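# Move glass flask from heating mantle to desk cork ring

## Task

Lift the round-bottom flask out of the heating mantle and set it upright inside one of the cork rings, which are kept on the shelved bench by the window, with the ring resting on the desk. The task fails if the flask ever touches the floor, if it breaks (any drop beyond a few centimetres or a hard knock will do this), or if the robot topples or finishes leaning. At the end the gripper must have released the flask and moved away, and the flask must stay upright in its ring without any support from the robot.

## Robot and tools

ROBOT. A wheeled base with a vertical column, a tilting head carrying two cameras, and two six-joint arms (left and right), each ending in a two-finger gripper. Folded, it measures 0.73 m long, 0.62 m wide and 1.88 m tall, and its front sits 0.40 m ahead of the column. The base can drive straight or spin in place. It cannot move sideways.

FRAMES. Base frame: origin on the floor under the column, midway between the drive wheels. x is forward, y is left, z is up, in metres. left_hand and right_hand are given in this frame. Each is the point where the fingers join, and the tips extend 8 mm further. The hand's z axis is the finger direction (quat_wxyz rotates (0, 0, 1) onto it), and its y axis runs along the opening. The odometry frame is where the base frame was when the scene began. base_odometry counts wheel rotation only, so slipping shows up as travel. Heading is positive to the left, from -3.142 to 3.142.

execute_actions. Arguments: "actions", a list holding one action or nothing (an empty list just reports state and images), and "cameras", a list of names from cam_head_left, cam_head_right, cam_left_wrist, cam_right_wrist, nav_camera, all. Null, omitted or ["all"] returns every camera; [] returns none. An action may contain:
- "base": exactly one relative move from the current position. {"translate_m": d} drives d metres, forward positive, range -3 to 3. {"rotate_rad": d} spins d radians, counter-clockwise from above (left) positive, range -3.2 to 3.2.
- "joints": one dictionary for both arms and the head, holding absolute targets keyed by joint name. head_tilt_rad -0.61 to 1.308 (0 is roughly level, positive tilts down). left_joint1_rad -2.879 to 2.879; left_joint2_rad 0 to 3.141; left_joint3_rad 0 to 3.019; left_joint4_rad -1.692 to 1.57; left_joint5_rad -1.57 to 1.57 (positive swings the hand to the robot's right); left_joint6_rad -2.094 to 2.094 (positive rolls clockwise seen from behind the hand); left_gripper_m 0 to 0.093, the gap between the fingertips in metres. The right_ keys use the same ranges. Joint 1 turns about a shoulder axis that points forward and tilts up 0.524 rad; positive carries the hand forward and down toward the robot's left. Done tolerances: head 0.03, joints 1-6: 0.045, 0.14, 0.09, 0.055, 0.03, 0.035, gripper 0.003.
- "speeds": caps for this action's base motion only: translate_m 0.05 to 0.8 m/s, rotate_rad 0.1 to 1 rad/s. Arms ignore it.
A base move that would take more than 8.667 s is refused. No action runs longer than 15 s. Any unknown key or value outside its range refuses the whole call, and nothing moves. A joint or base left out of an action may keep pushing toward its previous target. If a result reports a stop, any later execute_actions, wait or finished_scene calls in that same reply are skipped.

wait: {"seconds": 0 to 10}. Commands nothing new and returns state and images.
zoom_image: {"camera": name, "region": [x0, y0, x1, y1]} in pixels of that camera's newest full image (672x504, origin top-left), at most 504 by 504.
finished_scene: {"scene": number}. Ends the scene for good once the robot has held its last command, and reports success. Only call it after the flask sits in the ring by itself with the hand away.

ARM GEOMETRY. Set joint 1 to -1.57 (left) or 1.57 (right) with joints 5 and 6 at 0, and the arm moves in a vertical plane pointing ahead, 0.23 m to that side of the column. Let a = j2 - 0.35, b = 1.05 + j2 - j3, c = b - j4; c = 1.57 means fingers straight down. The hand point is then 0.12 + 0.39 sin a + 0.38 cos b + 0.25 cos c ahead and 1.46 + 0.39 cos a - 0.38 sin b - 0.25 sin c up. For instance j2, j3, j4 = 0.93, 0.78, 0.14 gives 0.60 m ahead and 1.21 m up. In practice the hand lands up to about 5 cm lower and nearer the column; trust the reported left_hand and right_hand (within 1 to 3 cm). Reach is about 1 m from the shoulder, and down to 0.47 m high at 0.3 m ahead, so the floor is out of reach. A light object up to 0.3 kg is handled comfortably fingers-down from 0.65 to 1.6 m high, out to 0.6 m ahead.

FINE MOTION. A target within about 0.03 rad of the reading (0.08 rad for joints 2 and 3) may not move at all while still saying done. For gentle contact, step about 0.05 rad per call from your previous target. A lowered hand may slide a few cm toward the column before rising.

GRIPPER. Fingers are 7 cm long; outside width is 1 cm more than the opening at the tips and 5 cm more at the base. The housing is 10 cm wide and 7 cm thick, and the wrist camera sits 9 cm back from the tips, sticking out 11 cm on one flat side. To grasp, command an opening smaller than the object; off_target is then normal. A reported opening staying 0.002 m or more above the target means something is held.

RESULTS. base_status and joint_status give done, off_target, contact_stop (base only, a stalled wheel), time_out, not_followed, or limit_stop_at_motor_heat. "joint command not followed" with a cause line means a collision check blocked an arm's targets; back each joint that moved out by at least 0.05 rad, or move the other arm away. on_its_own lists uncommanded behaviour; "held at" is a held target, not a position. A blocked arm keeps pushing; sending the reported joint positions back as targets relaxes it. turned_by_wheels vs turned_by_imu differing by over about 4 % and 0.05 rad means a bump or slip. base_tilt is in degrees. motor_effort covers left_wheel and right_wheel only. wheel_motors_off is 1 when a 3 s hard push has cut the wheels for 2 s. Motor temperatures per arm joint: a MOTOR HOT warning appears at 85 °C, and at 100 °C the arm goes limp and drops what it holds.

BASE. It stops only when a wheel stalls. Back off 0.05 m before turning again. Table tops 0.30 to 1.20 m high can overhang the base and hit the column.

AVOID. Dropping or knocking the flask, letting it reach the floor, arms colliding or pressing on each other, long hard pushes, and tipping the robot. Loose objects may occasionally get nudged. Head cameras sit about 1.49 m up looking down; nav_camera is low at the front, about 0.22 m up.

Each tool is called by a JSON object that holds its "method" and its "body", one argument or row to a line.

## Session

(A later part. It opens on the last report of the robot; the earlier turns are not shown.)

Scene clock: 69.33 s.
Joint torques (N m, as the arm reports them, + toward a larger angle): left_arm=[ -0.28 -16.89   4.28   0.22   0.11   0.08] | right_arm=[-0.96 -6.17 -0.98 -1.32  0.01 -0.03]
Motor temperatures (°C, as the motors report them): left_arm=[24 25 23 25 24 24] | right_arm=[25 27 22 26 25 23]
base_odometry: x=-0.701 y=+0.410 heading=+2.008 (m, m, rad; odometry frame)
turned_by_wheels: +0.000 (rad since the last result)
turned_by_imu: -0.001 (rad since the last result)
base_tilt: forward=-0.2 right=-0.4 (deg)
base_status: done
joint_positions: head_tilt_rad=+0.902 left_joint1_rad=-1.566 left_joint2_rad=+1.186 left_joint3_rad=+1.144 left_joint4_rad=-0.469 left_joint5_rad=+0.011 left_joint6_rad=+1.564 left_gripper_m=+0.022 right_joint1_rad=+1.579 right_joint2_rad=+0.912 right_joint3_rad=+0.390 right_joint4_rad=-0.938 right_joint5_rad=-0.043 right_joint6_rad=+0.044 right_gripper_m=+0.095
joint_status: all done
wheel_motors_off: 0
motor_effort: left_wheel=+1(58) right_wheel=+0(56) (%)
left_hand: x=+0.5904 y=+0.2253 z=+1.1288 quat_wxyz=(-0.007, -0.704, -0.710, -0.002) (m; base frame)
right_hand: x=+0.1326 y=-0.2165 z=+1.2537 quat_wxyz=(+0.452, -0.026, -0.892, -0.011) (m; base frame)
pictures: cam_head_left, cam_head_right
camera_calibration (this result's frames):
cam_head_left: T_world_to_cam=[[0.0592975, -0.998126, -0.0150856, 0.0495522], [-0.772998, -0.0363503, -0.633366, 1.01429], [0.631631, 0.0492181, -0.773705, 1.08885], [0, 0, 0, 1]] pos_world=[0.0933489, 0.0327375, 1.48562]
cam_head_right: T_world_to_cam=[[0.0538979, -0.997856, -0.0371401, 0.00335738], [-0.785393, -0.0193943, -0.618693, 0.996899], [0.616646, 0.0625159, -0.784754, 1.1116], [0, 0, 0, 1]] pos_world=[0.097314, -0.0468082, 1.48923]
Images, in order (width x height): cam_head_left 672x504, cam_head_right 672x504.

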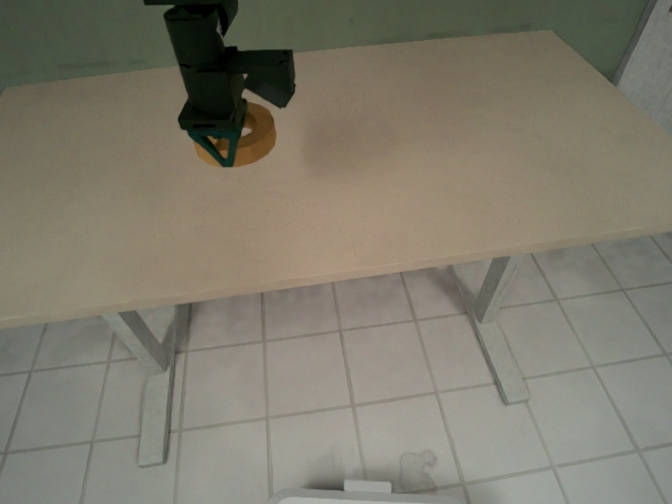

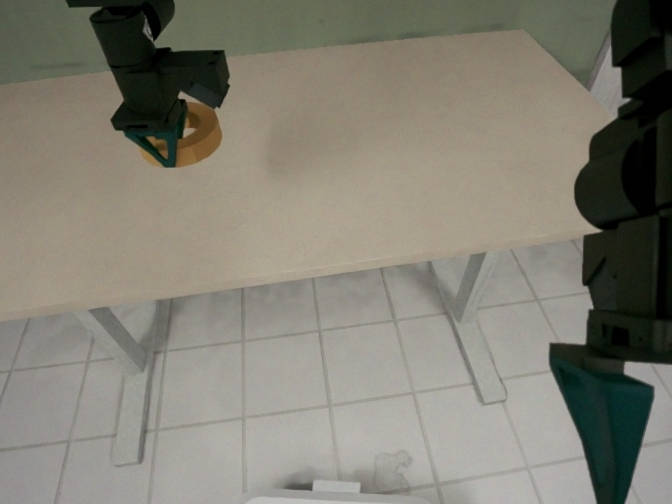

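{"method": "execute_actions", "body": {
  "actions": [
    {"base":{"translate_m":0.05},"joints":{"left_joint2_rad":1.63,"left_joint3_rad":1.39,"left_joint4_rad":-0.29}}
  ],
  "cameras": ["cam_head_right"]
}}

{"method": "execute_actions", "body": {
  "actions": [
    {"joints":{"left_joint2_rad":1.72,"left_joint3_rad":1.47}}
  ],
  "cameras": ["cam_head_right"]
}}

Scene clock: 74.10 s.
Joint torques (N m, as the arm reports them, + toward a larger angle): left_arm=[ -0.03 -17.41   2.37   0.1    0.14   0.02] | right_arm=[-0.91 -6.33 -0.97 -1.39  0.02 -0.03]
Motor temperatures (°C, as the motors report them): left_arm=[24 25 23 25 24 24] | right_arm=[25 27 22 26 25 23]
base_odometry: x=-0.722 y=+0.455 heading=+2.008 (m, m, rad; odometry frame)
turned_by_wheels: +0.000 (rad since the last result)
turned_by_imu: -0.001 (rad since the last result)
base_tilt: forward=-0.2 right=-0.4 (deg)
base_status: done
joint_positions: head_tilt_rad=+0.902 left_joint1_rad=-1.566 left_joint2_rad=+1.592 left_joint3_rad=+1.397 left_joint4_rad=-0.280 left_joint5_rad=+0.012 left_joint6_rad=+1.566 left_gripper_m=+0.022 right_joint1_rad=+1.579 right_joint2_rad=+0.912 right_joint3_rad=+0.390 right_joint4_rad=-0.938 right_joint5_rad=-0.043 right_joint6_rad=+0.044 right_gripper_m=+0.095
joint_status: all done
wheel_motors_off: 0
motor_effort: left_wheel=-1(35) right_wheel=-1(32) (%)
left_hand: x=+0.6236 y=+0.2260 z=+0.9718 quat_wxyz=(-0.020, -0.704, -0.709, -0.014) (m; base frame)
right_hand: x=+0.1330 y=-0.2165 z=+1.2536 quat_wxyz=(+0.452, -0.026, -0.892, -0.011) (m; base frame)
pictures: cam_head_right
camera_calibration (this result's frames):
cam_head_right: T_world_to_cam=[[0.0538888, -0.997856, -0.0371533, 0.00337817], [-0.785545, -0.0193943, -0.618501, 0.99661], [0.616454, 0.0625159, -0.784905, 1.11184], [0, 0, 0, 1]] pos_world=[0.0973016, -0.0468082, 1.48922]
Images, in order (width x height): cam_head_right 672x504.

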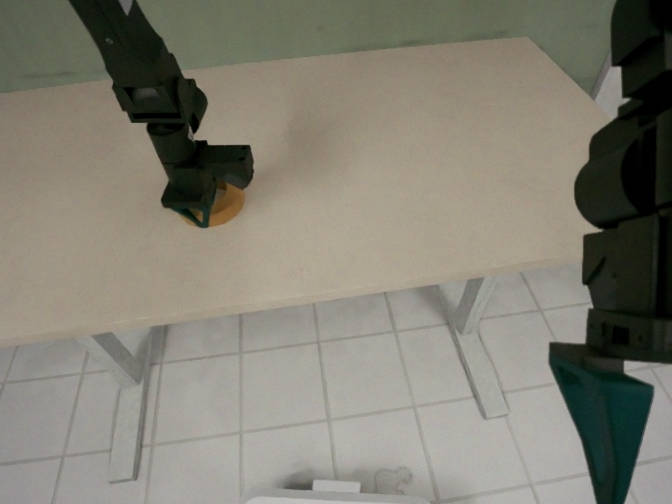

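Scene clock: 74.73 s.
Joint torques (N m, as the arm reports them, + toward a larger angle): left_arm=[ -0.15 -11.36   6.11   1.44   0.1    0.03] | right_arm=[-0.86 -6.22 -1.   -1.42  0.   -0.03]
Motor temperatures (°C, as the motors report them): left_arm=[24 25 23 25 24 24] | right_arm=[25 27 22 26 25 23]
base_odometry: x=-0.722 y=+0.455 heading=+2.008 (m, m, rad; odometry frame)
turned_by_wheels: +0.000 (rad since the last result)
turned_by_imu: +0.000 (rad since the last result)
base_tilt: forward=-0.2 right=-0.4 (deg)
base_status: not commanded
joint_positions: head_tilt_rad=+0.902 left_joint1_rad=-1.566 left_joint2_rad=+1.602 left_joint3_rad=+1.423 left_joint4_rad=-0.325 left_joint5_rad=+0.012 left_joint6_rad=+1.566 left_gripper_m=+0.022 right_joint1_rad=+1.579 right_joint2_rad=+0.912 right_joint3_rad=+0.390 right_joint4_rad=-0.938 right_joint5_rad=-0.043 right_joint6_rad=+0.044 right_gripper_m=+0.095
joint_status: all done
wheel_motors_off: 0
motor_effort: left_wheel=+0(0) right_wheel=+0(1) (%)
left_hand: x=+0.6239 y=+0.2260 z=+0.9702 quat_wxyz=(-0.010, -0.705, -0.710, -0.005) (m; base frame)
right_hand: x=+0.1330 y=-0.2165 z=+1.2536 quat_wxyz=(+0.452, -0.026, -0.892, -0.011) (m; base frame)
pictures: cam_head_right
camera_calibration (this result's frames):
cam_head_right: T_world_to_cam=[[0.0538888, -0.997856, -0.0371533, 0.00337817], [-0.785545, -0.0193943, -0.618501, 0.99661], [0.616454, 0.0625159, -0.784905, 1.11184], [0, 0, 0, 1]] pos_world=[0.0973016, -0.0468082, 1.48922]
Images, in order (width x height): cam_head_right 672x504.

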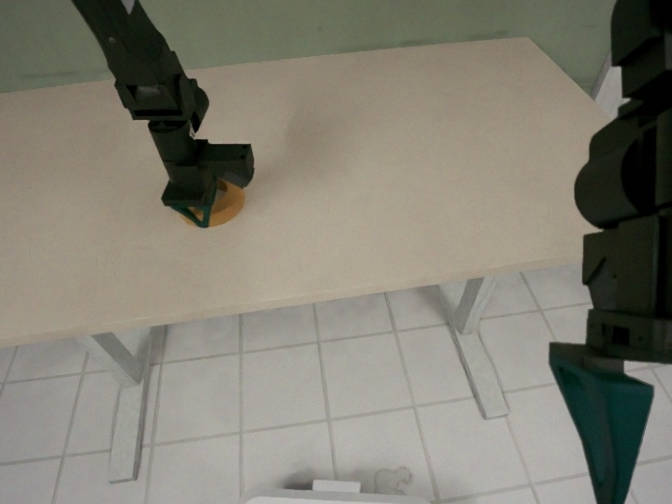

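{"method": "execute_actions", "body": {
  "actions": [
    {"joints":{"left_joint2_rad":1.62,"left_joint3_rad":1.42,"left_joint4_rad":-0.32,"left_gripper_m":0.045}}
  ],
  "cameras": []
}}

{"method": "execute_actions", "body": {
  "actions": [
    {"joints":{"left_joint2_rad":1.4,"left_joint3_rad":1.27,"left_joint4_rad":-0.39}}
  ],
  "cameras": []
}}

{"method": "execute_actions", "body": {
  "actions": [
    {"base":{"translate_m":-0.6},"joints":{"head_tilt_rad":0.6,"left_joint2_rad":0.77,"left_joint3_rad":1.24,"left_joint4_rad":-0.99,"left_joint6_rad":0,"left_gripper_m":0.08}}
  ],
  "cameras": ["cam_head_right"]
}}

{"method": "execute_actions", "body": {
  "actions": [
    {"base":{"rotate_rad":-1.45}}
  ],
  "cameras": ["cam_head_right"]
}}

{"method": "execute_actions", "body": {
  "actions": [
    {"base":{"translate_m":0.5}}
  ],
  "cameras": ["cam_head_right","cam_head_left"]
}}

Scene clock: 83.33 s.
Joint torques (N m, as the arm reports them, + toward a larger angle): left_arm=[ -0.33 -18.14   3.62   1.03   0.09   0.03] | right_arm=[-0.94 -6.28 -1.01 -1.45  0.01 -0.04]
Motor temperatures (°C, as the motors report them): left_arm=[24 25 24 25 24 24] | right_arm=[25 27 22 26 25 23]
base_odometry: x=-0.722 y=+0.455 heading=+2.008 (m, m, rad; odometry frame)
turned_by_wheels: +0.000 (rad since the last result)
turned_by_imu: -0.001 (rad since the last result)
base_tilt: forward=-0.2 right=-0.4 (deg)
base_status: not commanded
joint_positions: head_tilt_rad=+0.902 left_joint1_rad=-1.566 left_joint2_rad=+1.595 left_joint3_rad=+1.410 left_joint4_rad=-0.344 left_joint5_rad=+0.012 left_joint6_rad=+1.566 left_gripper_m=+0.045 right_joint1_rad=+1.579 right_joint2_rad=+0.912 right_joint3_rad=+0.390 right_joint4_rad=-0.938 right_joint5_rad=-0.043 right_joint6_rad=+0.044 right_gripper_m=+0.095
joint_status: all done
wheel_motors_off: 0
motor_effort: left_wheel=+2(2) right_wheel=+0(0) (%)
left_hand: x=+0.6146 y=+0.2260 z=+0.9719 quat_wxyz=(-0.001, -0.704, -0.710, +0.004) (m; base frame)
right_hand: x=+0.1330 y=-0.2165 z=+1.2536 quat_wxyz=(+0.452, -0.026, -0.892, -0.011) (m; base frame)
pictures: none
No camera images: the call's "cameras" was empty. Leave "cameras" out to get every camera's image.

Scene clock: 84.60 s.
Joint torques (N m, as the arm reports them, + toward a larger angle): left_arm=[ -0.44 -19.18   3.48   0.47   0.11   0.02] | right_arm=[-0.92 -6.4  -1.03 -1.37  0.01 -0.03]
Motor temperatures (°C, as the motors report them): left_arm=[24 25 23 25 24 24] | right_arm=[25 27 22 26 25 23]
base_odometry: x=-0.722 y=+0.455 heading=+2.008 (m, m, rad; odometry frame)
turned_by_wheels: +0.000 (rad since the last result)
turned_by_imu: +0.000 (rad since the last result)
base_tilt: forward=-0.2 right=-0.4 (deg)
base_status: not commanded
joint_positions: head_tilt_rad=+0.902 left_joint1_rad=-1.566 left_joint2_rad=+1.396 left_joint3_rad=+1.266 left_joint4_rad=-0.393 left_joint5_rad=+0.012 left_joint6_rad=+1.566 left_gripper_m=+0.045 right_joint1_rad=+1.579 right_joint2_rad=+0.912 right_joint3_rad=+0.390 right_joint4_rad=-0.938 right_joint5_rad=-0.043 right_joint6_rad=+0.044 right_gripper_m=+0.095
joint_status: all done
wheel_motors_off: 0
motor_effort: left_wheel=+1(1) right_wheel=-1(1) (%)
left_hand: x=+0.6043 y=+0.2256 z=+1.0491 quat_wxyz=(-0.003, -0.705, -0.710, +0.002) (m; base frame)
right_hand: x=+0.1330 y=-0.2165 z=+1.2536 quat_wxyz=(+0.452, -0.026, -0.892, -0.011) (m; base frame)
pictures: none
No camera images: the call's "cameras" was empty. Leave "cameras" out to get every camera's image.

Scene clock: 87.37 s.
Joint torques (N m, as the arm reports them, + toward a larger angle): left_arm=[ -0.24 -15.62   7.34   0.25  -0.02  -0.1 ] | right_arm=[-0.94 -6.16 -0.8  -1.41  0.01 -0.03]
Motor temperatures (°C, as the motors report them): left_arm=[24 25 24 25 24 24] | right_arm=[25 27 22 26 25 23]
base_odometry: x=-0.468 y=-0.088 heading=+2.008 (m, m, rad; odometry frame)
turned_by_wheels: +0.000 (rad since the last result)
turned_by_imu: -0.001 (rad since the last result)
base_tilt: forward=-0.2 right=-0.4 (deg)
base_status: done
joint_positions: head_tilt_rad=+0.617 left_joint1_rad=-1.566 left_joint2_rad=+0.752 left_joint3_rad=+1.234 left_joint4_rad=-0.987 left_joint5_rad=+0.012 left_joint6_rad=+0.009 left_gripper_m=+0.080 right_joint1_rad=+1.579 right_joint2_rad=+0.912 right_joint3_rad=+0.386 right_joint4_rad=-0.938 right_joint5_rad=-0.043 right_joint6_rad=+0.044 right_gripper_m=+0.095
joint_status: all done
wheel_motors_off: 0
motor_effort: left_wheel=+1(40) right_wheel=+0(33) (%)
left_hand: x=+0.6029 y=+0.2243 z=+1.3592 quat_wxyz=(-0.009, -0.003, -1.000, +0.004) (m; base frame)
right_hand: x=+0.1310 y=-0.2165 z=+1.2544 quat_wxyz=(+0.453, -0.026, -0.891, -0.011) (m; base frame)
pictures: cam_head_right
camera_calibration (this result's frames):
cam_head_right: T_world_to_cam=[[0.0621585, -0.997856, -0.0205108, -0.0226648], [-0.580058, -0.0193943, -0.814344, 1.28793], [0.8122, 0.0625159, -0.58002, 0.786529], [0, 0, 0, 1]] pos_world=[0.109667, -0.0468082, 1.50456]
Images, in order (width x height): cam_head_right 672x504.

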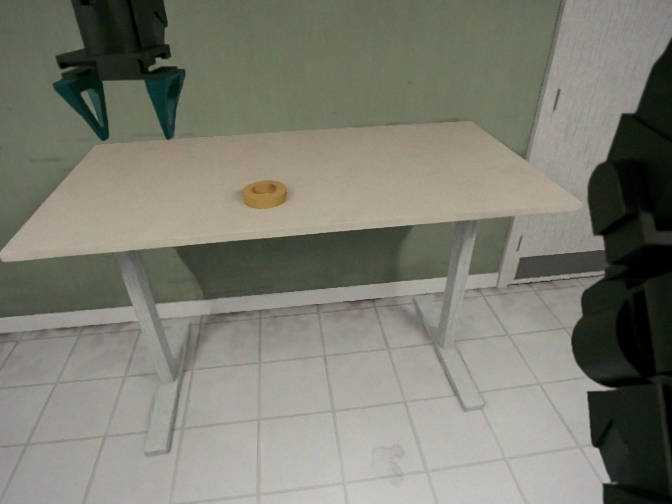

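Scene clock: 90.13 s.
Joint torques (N m, as the arm reports them, + toward a larger angle): left_arm=[  0.32 -15.52   7.34   0.41   0.01  -0.11] | right_arm=[-0.77 -6.09 -0.73 -1.42  0.01 -0.03]
Motor temperatures (°C, as the motors report them): left_arm=[24 25 24 25 24 24] | right_arm=[25 27 22 26 25 23]
base_odometry: x=-0.468 y=-0.088 heading=+0.559 (m, m, rad; odometry frame)
turned_by_wheels: -1.449 (rad since the last result)
turned_by_imu: -1.431 (rad since the last result)
base_tilt: forward=-0.2 right=-0.4 (deg)
base_status: done
joint_positions: head_tilt_rad=+0.617 left_joint1_rad=-1.566 left_joint2_rad=+0.752 left_joint3_rad=+1.234 left_joint4_rad=-0.987 left_joint5_rad=+0.012 left_joint6_rad=+0.009 left_gripper_m=+0.080 right_joint1_rad=+1.579 right_joint2_rad=+0.912 right_joint3_rad=+0.386 right_joint4_rad=-0.938 right_joint5_rad=-0.043 right_joint6_rad=+0.044 right_gripper_m=+0.095
joint_status: not commanded
wheel_motors_off: 0
motor_effort: left_wheel=+3(52) right_wheel=-2(47) (%)
left_hand: x=+0.6029 y=+0.2243 z=+1.3592 quat_wxyz=(-0.009, -0.003, -1.000, +0.004) (m; base frame)
right_hand: x=+0.1310 y=-0.2165 z=+1.2544 quat_wxyz=(+0.453, -0.026, -0.891, -0.011) (m; base frame)
pictures: cam_head_right
camera_calibration (this result's frames):
cam_head_right: T_world_to_cam=[[0.0621585, -0.997856, -0.0205108, -0.0226648], [-0.580058, -0.0193943, -0.814344, 1.28793], [0.8122, 0.0625159, -0.58002, 0.786529], [0, 0, 0, 1]] pos_world=[0.109667, -0.0468082, 1.50456]
Images, in order (width x height): cam_head_right 672x504.

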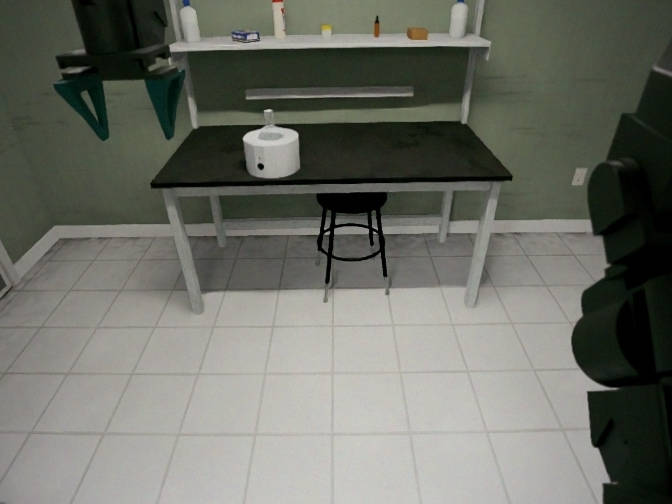

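Scene clock: 92.67 s.
Joint torques (N m, as the arm reports them, + toward a larger angle): left_arm=[ -0.17 -15.26   7.31   0.37   0.03  -0.1 ] | right_arm=[-0.98 -6.15 -0.93 -1.43  0.01 -0.03]
Motor temperatures (°C, as the motors report them): left_arm=[24 25 24 25 24 24] | right_arm=[25 27 22 26 25 23]
base_odometry: x=-0.044 y=+0.177 heading=+0.559 (m, m, rad; odometry frame)
turned_by_wheels: +0.000 (rad since the last result)
turned_by_imu: -0.001 (rad since the last result)
base_tilt: forward=-0.2 right=-0.4 (deg)
base_status: done
joint_positions: head_tilt_rad=+0.617 left_joint1_rad=-1.566 left_joint2_rad=+0.753 left_joint3_rad=+1.233 left_joint4_rad=-0.987 left_joint5_rad=+0.012 left_joint6_rad=+0.009 left_gripper_m=+0.080 right_joint1_rad=+1.579 right_joint2_rad=+0.912 right_joint3_rad=+0.390 right_joint4_rad=-0.938 right_joint5_rad=-0.043 right_joint6_rad=+0.044 right_gripper_m=+0.095
joint_status: not commanded
wheel_motors_off: 0
motor_effort: left_wheel=+1(61) right_wheel=+0(56) (%)
left_hand: x=+0.6025 y=+0.2243 z=+1.3587 quat_wxyz=(-0.008, -0.003, -1.000, +0.004) (m; base frame)
right_hand: x=+0.1326 y=-0.2165 z=+1.2538 quat_wxyz=(+0.452, -0.026, -0.892, -0.011) (m; base frame)
pictures: cam_head_left, cam_head_right
camera_calibration (this result's frames):
cam_head_left: T_world_to_cam=[[0.061147, -0.998126, 0.00219255, 0.0228514], [-0.563773, -0.0363503, -0.82513, 1.29914], [0.823663, 0.0492181, -0.564939, 0.757754], [0, 0, 0, 1]] pos_world=[0.106889, 0.0327375, 1.49999]
cam_head_right: T_world_to_cam=[[0.0621652, -0.997856, -0.0204905, -0.0226963], [-0.579793, -0.0193943, -0.814533, 1.28821], [0.812389, 0.0625159, -0.579755, 0.786111], [0, 0, 0, 1]] pos_world=[0.109679, -0.0468082, 1.50458]
Images, in order (width x height): cam_head_left 672x504, cam_head_right 672x504.

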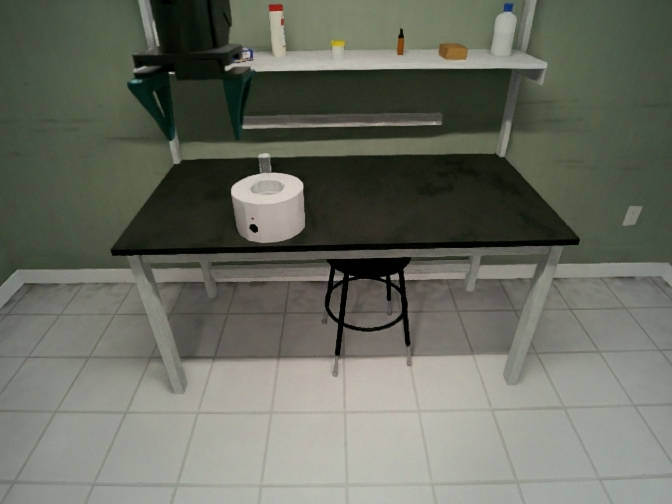

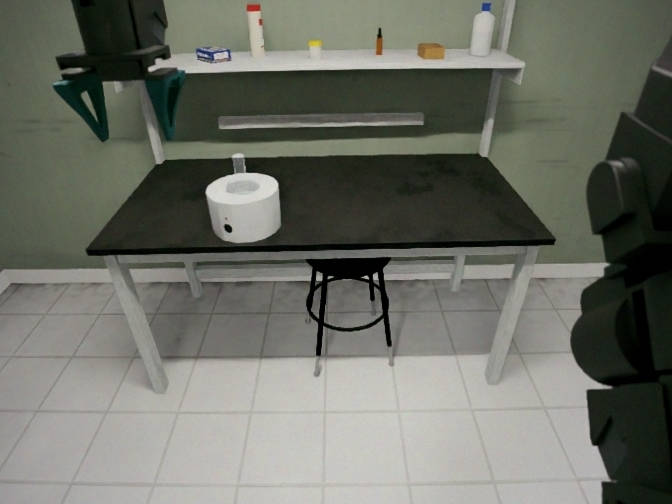

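{"method": "execute_actions", "body": {
  "actions": [
    {"base":{"rotate_rad":0.1},"joints":{"head_tilt_rad":0.8}}
  ],
  "cameras": []
}}

{"method": "execute_actions", "body": {
  "actions": [
    {"base":{"translate_m":0.65}}
  ],
  "cameras": ["cam_head_right","cam_left_wrist"]
}}

Scene clock: 98.13 s.
Joint torques (N m, as the arm reports them, + toward a larger angle): left_arm=[  0.01 -15.39   7.38   0.36   0.    -0.11] | right_arm=[-1.03 -6.26 -0.91 -1.4   0.02 -0.03]
Motor temperatures (°C, as the motors report them): left_arm=[24 25 25 25 24 24] | right_arm=[25 27 22 26 25 23]
base_odometry: x=-0.044 y=+0.177 heading=+0.657 (m, m, rad; odometry frame)
turned_by_wheels: +0.098 (rad since the last result)
turned_by_imu: +0.096 (rad since the last result)
base_tilt: forward=-0.2 right=-0.3 (deg)
base_status: done
joint_positions: head_tilt_rad=+0.802 left_joint1_rad=-1.566 left_joint2_rad=+0.753 left_joint3_rad=+1.233 left_joint4_rad=-0.987 left_joint5_rad=+0.012 left_joint6_rad=+0.009 left_gripper_m=+0.080 right_joint1_rad=+1.579 right_joint2_rad=+0.912 right_joint3_rad=+0.390 right_joint4_rad=-0.938 right_joint5_rad=-0.043 right_joint6_rad=+0.044 right_gripper_m=+0.095
joint_status: all done
wheel_motors_off: 0
motor_effort: left_wheel=-3(51) right_wheel=+0(37) (%)
left_hand: x=+0.6025 y=+0.2243 z=+1.3587 quat_wxyz=(-0.008, -0.003, -1.000, +0.004) (m; base frame)
right_hand: x=+0.1326 y=-0.2165 z=+1.2538 quat_wxyz=(+0.452, -0.026, -0.892, -0.011) (m; base frame)
pictures: none
No camera images: the call's "cameras" was empty. Leave "cameras" out to get every camera's image.

Scene clock: 100.93 s.
Joint torques (N m, as the arm reports them, + toward a larger angle): left_arm=[ -0.3  -15.75   7.33   0.4    0.02  -0.12] | right_arm=[-0.99 -6.24 -1.02 -1.38  0.01 -0.03]
Motor temperatures (°C, as the motors report them): left_arm=[24 25 25 25 24 24] | right_arm=[25 27 22 26 25 23]
base_odometry: x=+0.471 y=+0.574 heading=+0.657 (m, m, rad; odometry frame)
turned_by_wheels: +0.000 (rad since the last result)
turned_by_imu: +0.000 (rad since the last result)
base_tilt: forward=-0.1 right=-0.4 (deg)
base_status: done
joint_positions: head_tilt_rad=+0.803 left_joint1_rad=-1.566 left_joint2_rad=+0.755 left_joint3_rad=+1.233 left_joint4_rad=-0.987 left_joint5_rad=+0.012 left_joint6_rad=+0.009 left_gripper_m=+0.080 right_joint1_rad=+1.579 right_joint2_rad=+0.912 right_joint3_rad=+0.391 right_joint4_rad=-0.938 right_joint5_rad=-0.043 right_joint6_rad=+0.044 right_gripper_m=+0.095
joint_status: not commanded
wheel_motors_off: 0
motor_effort: left_wheel=+1(64) right_wheel=+0(37) (%)
left_hand: x=+0.6022 y=+0.2243 z=+1.3578 quat_wxyz=(-0.007, -0.003, -1.000, +0.004) (m; base frame)
right_hand: x=+0.1334 y=-0.2165 z=+1.2535 quat_wxyz=(+0.451, -0.026, -0.892, -0.011) (m; base frame)
pictures: cam_head_right, cam_left_wrist
camera_calibration (this result's frames):
cam_head_right: T_world_to_cam=[[0.0573059, -0.997856, -0.0316293, -0.00529962], [-0.720376, -0.0193943, -0.693313, 1.10856], [0.691213, 0.0625159, -0.719942, 1.00806], [0, 0, 0, 1]] pos_world=[0.102102, -0.0468082, 1.49416]
cam_left_wrist: T_world_to_cam=[[-0.0143601, -0.999823, 0.0121654, 0.219342], [-0.817587, 0.0187452, 0.5755, -0.290466], [-0.575626, -0.00168199, -0.817711, 1.58173], [0, 0, 0, 1]] pos_world=[0.676155, 0.227409, 1.45789]
Images, in order (width x height): cam_head_right 672x504, cam_left_wrist 672x504.

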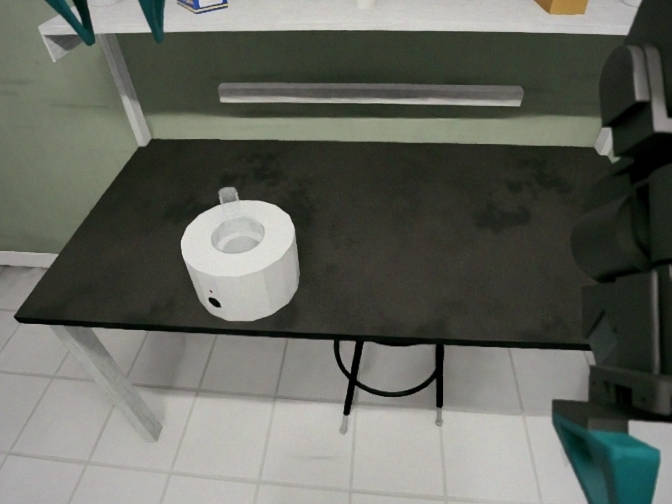

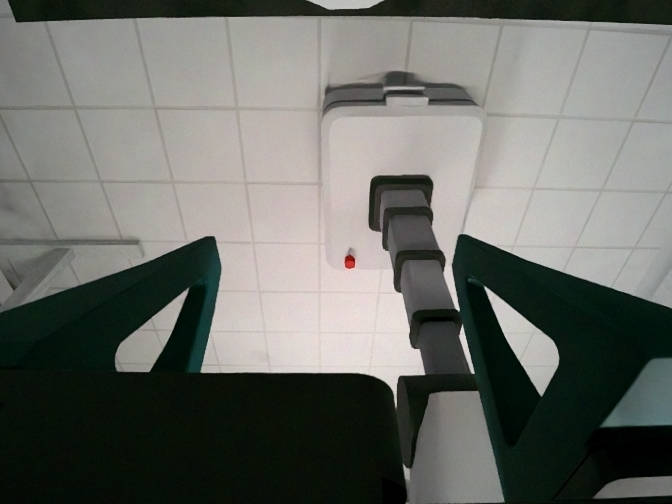

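{"method": "execute_actions", "body": {
  "actions": [
    {"base":{"translate_m":0.13},"joints":{"left_joint2_rad":1.27,"left_joint3_rad":1.28,"left_joint4_rad":-0.53}}
  ],
  "cameras": ["cam_head_right","cam_left_wrist"]
}}

Scene clock: 106.60 s.
Joint torques (N m, as the arm reports them, + toward a larger angle): left_arm=[ -0.2  -21.05   4.81   0.55  -0.01  -0.1 ] | right_arm=[-0.93 -6.19 -1.01 -1.41  0.02 -0.03]
Motor temperatures (°C, as the motors report them): left_arm=[24 25 25 25 24 24] | right_arm=[25 27 22 26 25 23]
base_odometry: x=+0.574 y=+0.654 heading=+0.657 (m, m, rad; odometry frame)
turned_by_wheels: +0.000 (rad since the last result)
turned_by_imu: -0.001 (rad since the last result)
base_tilt: forward=-0.2 right=-0.4 (deg)
base_status: done
joint_positions: head_tilt_rad=+0.803 left_joint1_rad=-1.566 left_joint2_rad=+1.291 left_joint3_rad=+1.267 left_joint4_rad=-0.536 left_joint5_rad=+0.012 left_joint6_rad=+0.009 left_gripper_m=+0.080 right_joint1_rad=+1.579 right_joint2_rad=+0.912 right_joint3_rad=+0.390 right_joint4_rad=-0.938 right_joint5_rad=-0.043 right_joint6_rad=+0.044 right_gripper_m=+0.095
joint_status: all done
wheel_motors_off: 0
motor_effort: left_wheel=+0(33) right_wheel=+0(36) (%)
left_hand: x=+0.6096 y=+0.2254 z=+1.1006 quat_wxyz=(+0.018, -0.003, -1.000, +0.004) (m; base frame)
right_hand: x=+0.1326 y=-0.2165 z=+1.2538 quat_wxyz=(+0.452, -0.026, -0.892, -0.011) (m; base frame)
pictures: cam_head_right, cam_left_wrist
camera_calibration (this result's frames):
cam_head_right: T_world_to_cam=[[0.0573013, -0.997856, -0.0316377, -0.00528658], [-0.720476, -0.0193943, -0.693208, 1.10841], [0.691108, 0.0625159, -0.720043, 1.00822], [0, 0, 0, 1]] pos_world=[0.102095, -0.0468082, 1.49415]
cam_left_wrist: T_world_to_cam=[[-0.0134909, -0.999824, 0.0130077, 0.222276], [-0.787118, 0.0186417, 0.616521, -0.200102], [-0.616655, -0.00192116, -0.787231, 1.36723], [0, 0, 0, 1]] pos_world=[0.688605, 0.228593, 1.1968]
Images, in order (width x height): cam_head_right 672x504, cam_left_wrist 672x504.

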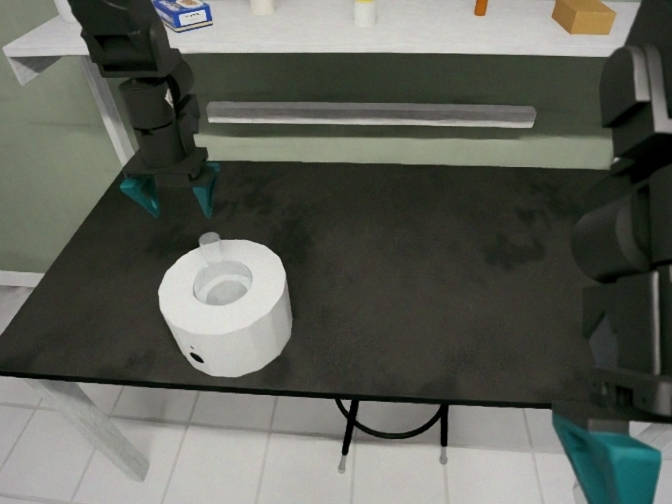

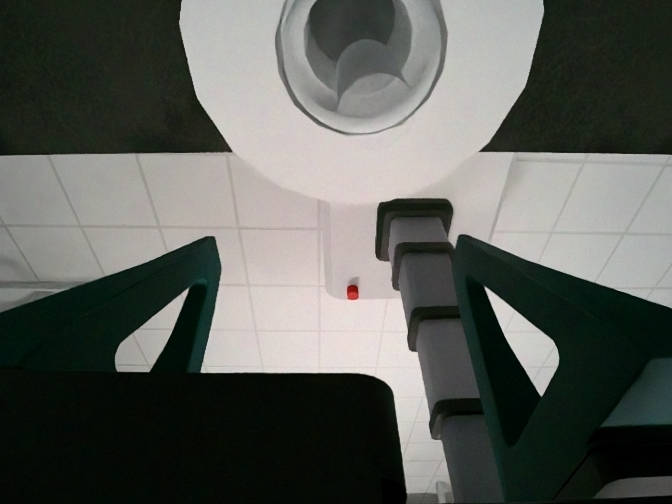

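{"method": "execute_actions", "body": {
  "actions": [
    {"base":{"rotate_rad":-0.028},"joints":{"left_joint2_rad":1.47,"left_joint3_rad":1.39,"left_joint4_rad":-0.44,"left_gripper_m":0.093}}
  ],
  "cameras": ["cam_head_right","cam_left_wrist"]
}}

Scene clock: 111.23 s.
Joint torques (N m, as the arm reports them, + toward a larger angle): left_arm=[ -0.35 -20.38   4.45   0.28  -0.01  -0.11] | right_arm=[-0.95 -6.18 -0.96 -1.41  0.01 -0.03]
Motor temperatures (°C, as the motors report them): left_arm=[24 26 24 25 24 24] | right_arm=[25 27 22 26 25 23]
base_odometry: x=+0.574 y=+0.654 heading=+0.631 (m, m, rad; odometry frame)
turned_by_wheels: -0.026 (rad since the last result)
turned_by_imu: -0.027 (rad since the last result)
base_tilt: forward=-0.2 right=-0.4 (deg)
base_status: done
joint_positions: head_tilt_rad=+0.803 left_joint1_rad=-1.568 left_joint2_rad=+1.469 left_joint3_rad=+1.381 left_joint4_rad=-0.437 left_joint5_rad=+0.012 left_joint6_rad=+0.009 left_gripper_m=+0.093 right_joint1_rad=+1.579 right_joint2_rad=+0.912 right_joint3_rad=+0.390 right_joint4_rad=-0.938 right_joint5_rad=-0.043 right_joint6_rad=+0.044 right_gripper_m=+0.095
joint_status: all done
wheel_motors_off: 0
motor_effort: left_wheel=+1(41) right_wheel=-2(42) (%)
left_hand: x=+0.6315 y=+0.2246 z=+1.0308 quat_wxyz=(+0.001, -0.004, -1.000, +0.005) (m; base frame)
right_hand: x=+0.1326 y=-0.2165 z=+1.2538 quat_wxyz=(+0.452, -0.026, -0.892, -0.011) (m; base frame)
pictures: cam_head_right, cam_left_wrist
camera_calibration (this result's frames):
cam_head_right: T_world_to_cam=[[0.0573013, -0.997856, -0.0316377, -0.00528657], [-0.720476, -0.0193943, -0.693208, 1.10841], [0.691108, 0.0625159, -0.720043, 1.00822], [0, 0, 0, 1]] pos_world=[0.102095, -0.0468082, 1.49415]
cam_left_wrist: T_world_to_cam=[[-0.0150458, -0.999788, 0.0140857, 0.222477], [-0.808244, 0.0204544, 0.588492, -0.0980147], [-0.588655, -0.0025303, -0.80838, 1.32999], [0, 0, 0, 1]] pos_world=[0.707033, 0.227799, 1.12968]
Images, in order (width x height): cam_head_right 672x504, cam_left_wrist 672x504.

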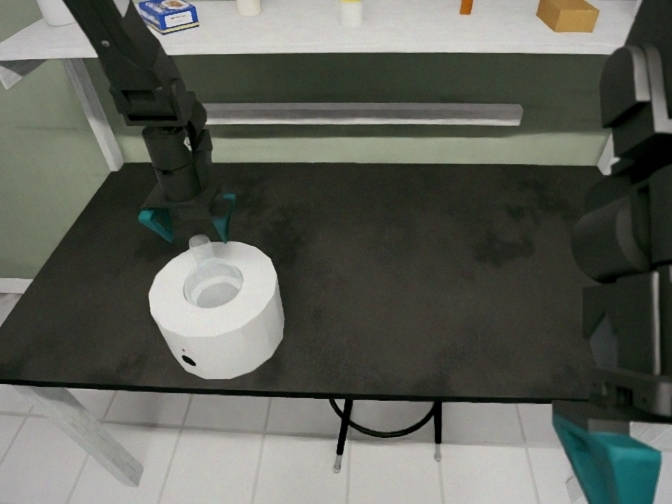

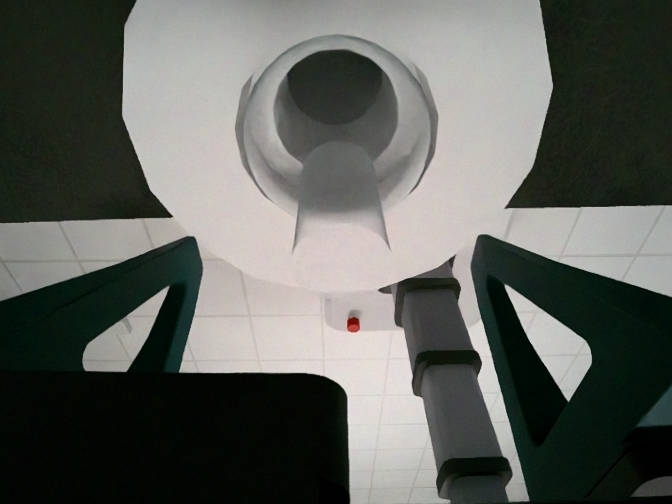

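{"method": "execute_actions", "body": {
  "actions": [
    {"joints":{"left_joint2_rad":1.58,"left_joint3_rad":1.42,"left_joint4_rad":-0.37}}
  ],
  "cameras": ["cam_left_wrist"]
}}

{"method": "execute_actions", "body": {
  "actions": [
    {"joints":{"left_gripper_m":0.015}}
  ],
  "cameras": ["cam_head_right","cam_left_wrist"]
}}

Scene clock: 115.80 s.
Joint torques (N m, as the arm reports them, + toward a larger angle): left_arm=[  0.21 -20.03   3.44   0.43   0.    -0.11] | right_arm=[-0.91 -6.12 -0.9  -1.38  0.01 -0.03]
Motor temperatures (°C, as the motors report them): left_arm=[24 26 24 25 24 24] | right_arm=[25 27 22 26 25 23]
base_odometry: x=+0.574 y=+0.654 heading=+0.631 (m, m, rad; odometry frame)
turned_by_wheels: +0.000 (rad since the last result)
turned_by_imu: -0.001 (rad since the last result)
base_tilt: forward=-0.2 right=-0.4 (deg)
base_status: not commanded
joint_positions: head_tilt_rad=+0.803 left_joint1_rad=-1.568 left_joint2_rad=+1.575 left_joint3_rad=+1.416 left_joint4_rad=-0.371 left_joint5_rad=+0.012 left_joint6_rad=+0.009 left_gripper_m=+0.093 right_joint1_rad=+1.579 right_joint2_rad=+0.912 right_joint3_rad=+0.390 right_joint4_rad=-0.938 right_joint5_rad=-0.043 right_joint6_rad=+0.044 right_gripper_m=+0.095
joint_status: all done
wheel_motors_off: 0
motor_effort: left_wheel=+2(2) right_wheel=-3(3) (%)
left_hand: x=+0.6213 y=+0.2247 z=+0.9825 quat_wxyz=(+0.003, -0.004, -1.000, +0.005) (m; base frame)
right_hand: x=+0.1326 y=-0.2165 z=+1.2538 quat_wxyz=(+0.452, -0.026, -0.892, -0.011) (m; base frame)
pictures: cam_left_wrist
camera_calibration (this result's frames):
cam_left_wrist: T_world_to_cam=[[-0.0149685, -0.999788, 0.0141617, 0.222998], [-0.805542, 0.0204485, 0.592186, -0.083157], [-0.592349, -0.00254367, -0.805677, 1.2846], [0, 0, 0, 1]] pos_world=[0.697283, 0.227918, 1.08106]
Images, in order (width x height): cam_left_wrist 672x504.

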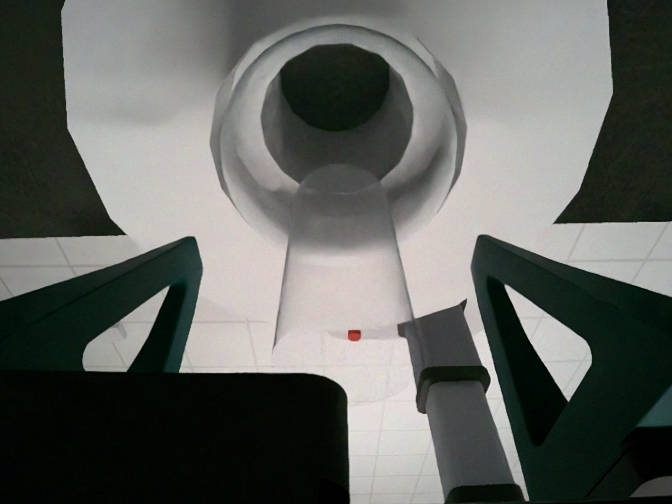

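Scene clock: 116.47 s.
Joint torques (N m, as the arm reports them, + toward a larger angle): left_arm=[ -0.02 -20.08   3.28   0.36  -0.04  -0.09] | right_arm=[-1.01 -6.04 -0.96 -1.4   0.02 -0.03]
Motor temperatures (°C, as the motors report them): left_arm=[24 26 24 25 24 24] | right_arm=[25 27 22 26 25 23]
base_odometry: x=+0.574 y=+0.654 heading=+0.631 (m, m, rad; odometry frame)
turned_by_wheels: +0.000 (rad since the last result)
turned_by_imu: +0.000 (rad since the last result)
base_tilt: forward=-0.1 right=-0.4 (deg)
base_status: not commanded
joint_positions: head_tilt_rad=+0.803 left_joint1_rad=-1.568 left_joint2_rad=+1.575 left_joint3_rad=+1.416 left_joint4_rad=-0.371 left_joint5_rad=+0.013 left_joint6_rad=+0.008 left_gripper_m=+0.033 right_joint1_rad=+1.579 right_joint2_rad=+0.912 right_joint3_rad=+0.390 right_joint4_rad=-0.938 right_joint5_rad=-0.043 right_joint6_rad=+0.044 right_gripper_m=+0.095
joint_status: left_gripper_m off_target (ended at +0.033, target +0.015)
wheel_motors_off: 0
motor_effort: left_wheel=+3(2) right_wheel=-3(3) (%)
left_hand: x=+0.6213 y=+0.2245 z=+0.9825 quat_wxyz=(+0.003, -0.003, -1.000, +0.005) (m; base frame)
right_hand: x=+0.1326 y=-0.2165 z=+1.2538 quat_wxyz=(+0.452, -0.026, -0.892, -0.011) (m; base frame)
pictures: cam_head_right, cam_left_wrist
camera_calibration (this result's frames):
cam_head_right: T_world_to_cam=[[0.0573013, -0.997856, -0.0316377, -0.00528657], [-0.720476, -0.0193943, -0.693208, 1.10841], [0.691108, 0.0625159, -0.720043, 1.00822], [0, 0, 0, 1]] pos_world=[0.102095, -0.0468082, 1.49415]
cam_left_wrist: T_world_to_cam=[[-0.0145805, -0.999777, 0.0153036, 0.221435], [-0.805549, 0.0208122, 0.592163, -0.0832095], [-0.59235, -0.00369379, -0.805673, 1.28485], [0, 0, 0, 1]] pos_world=[0.697283, 0.227864, 1.08106]
Images, in order (width x height): cam_head_right 672x504, cam_left_wrist 672x504.

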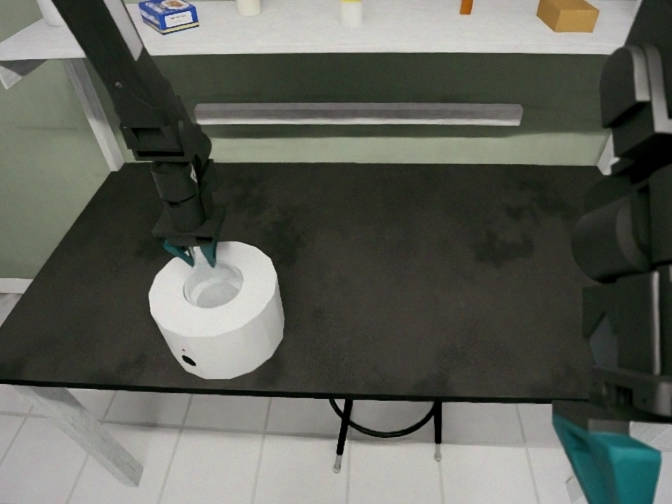

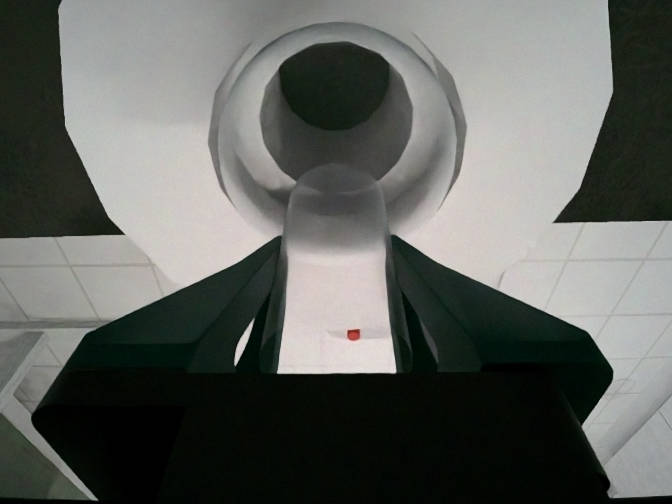

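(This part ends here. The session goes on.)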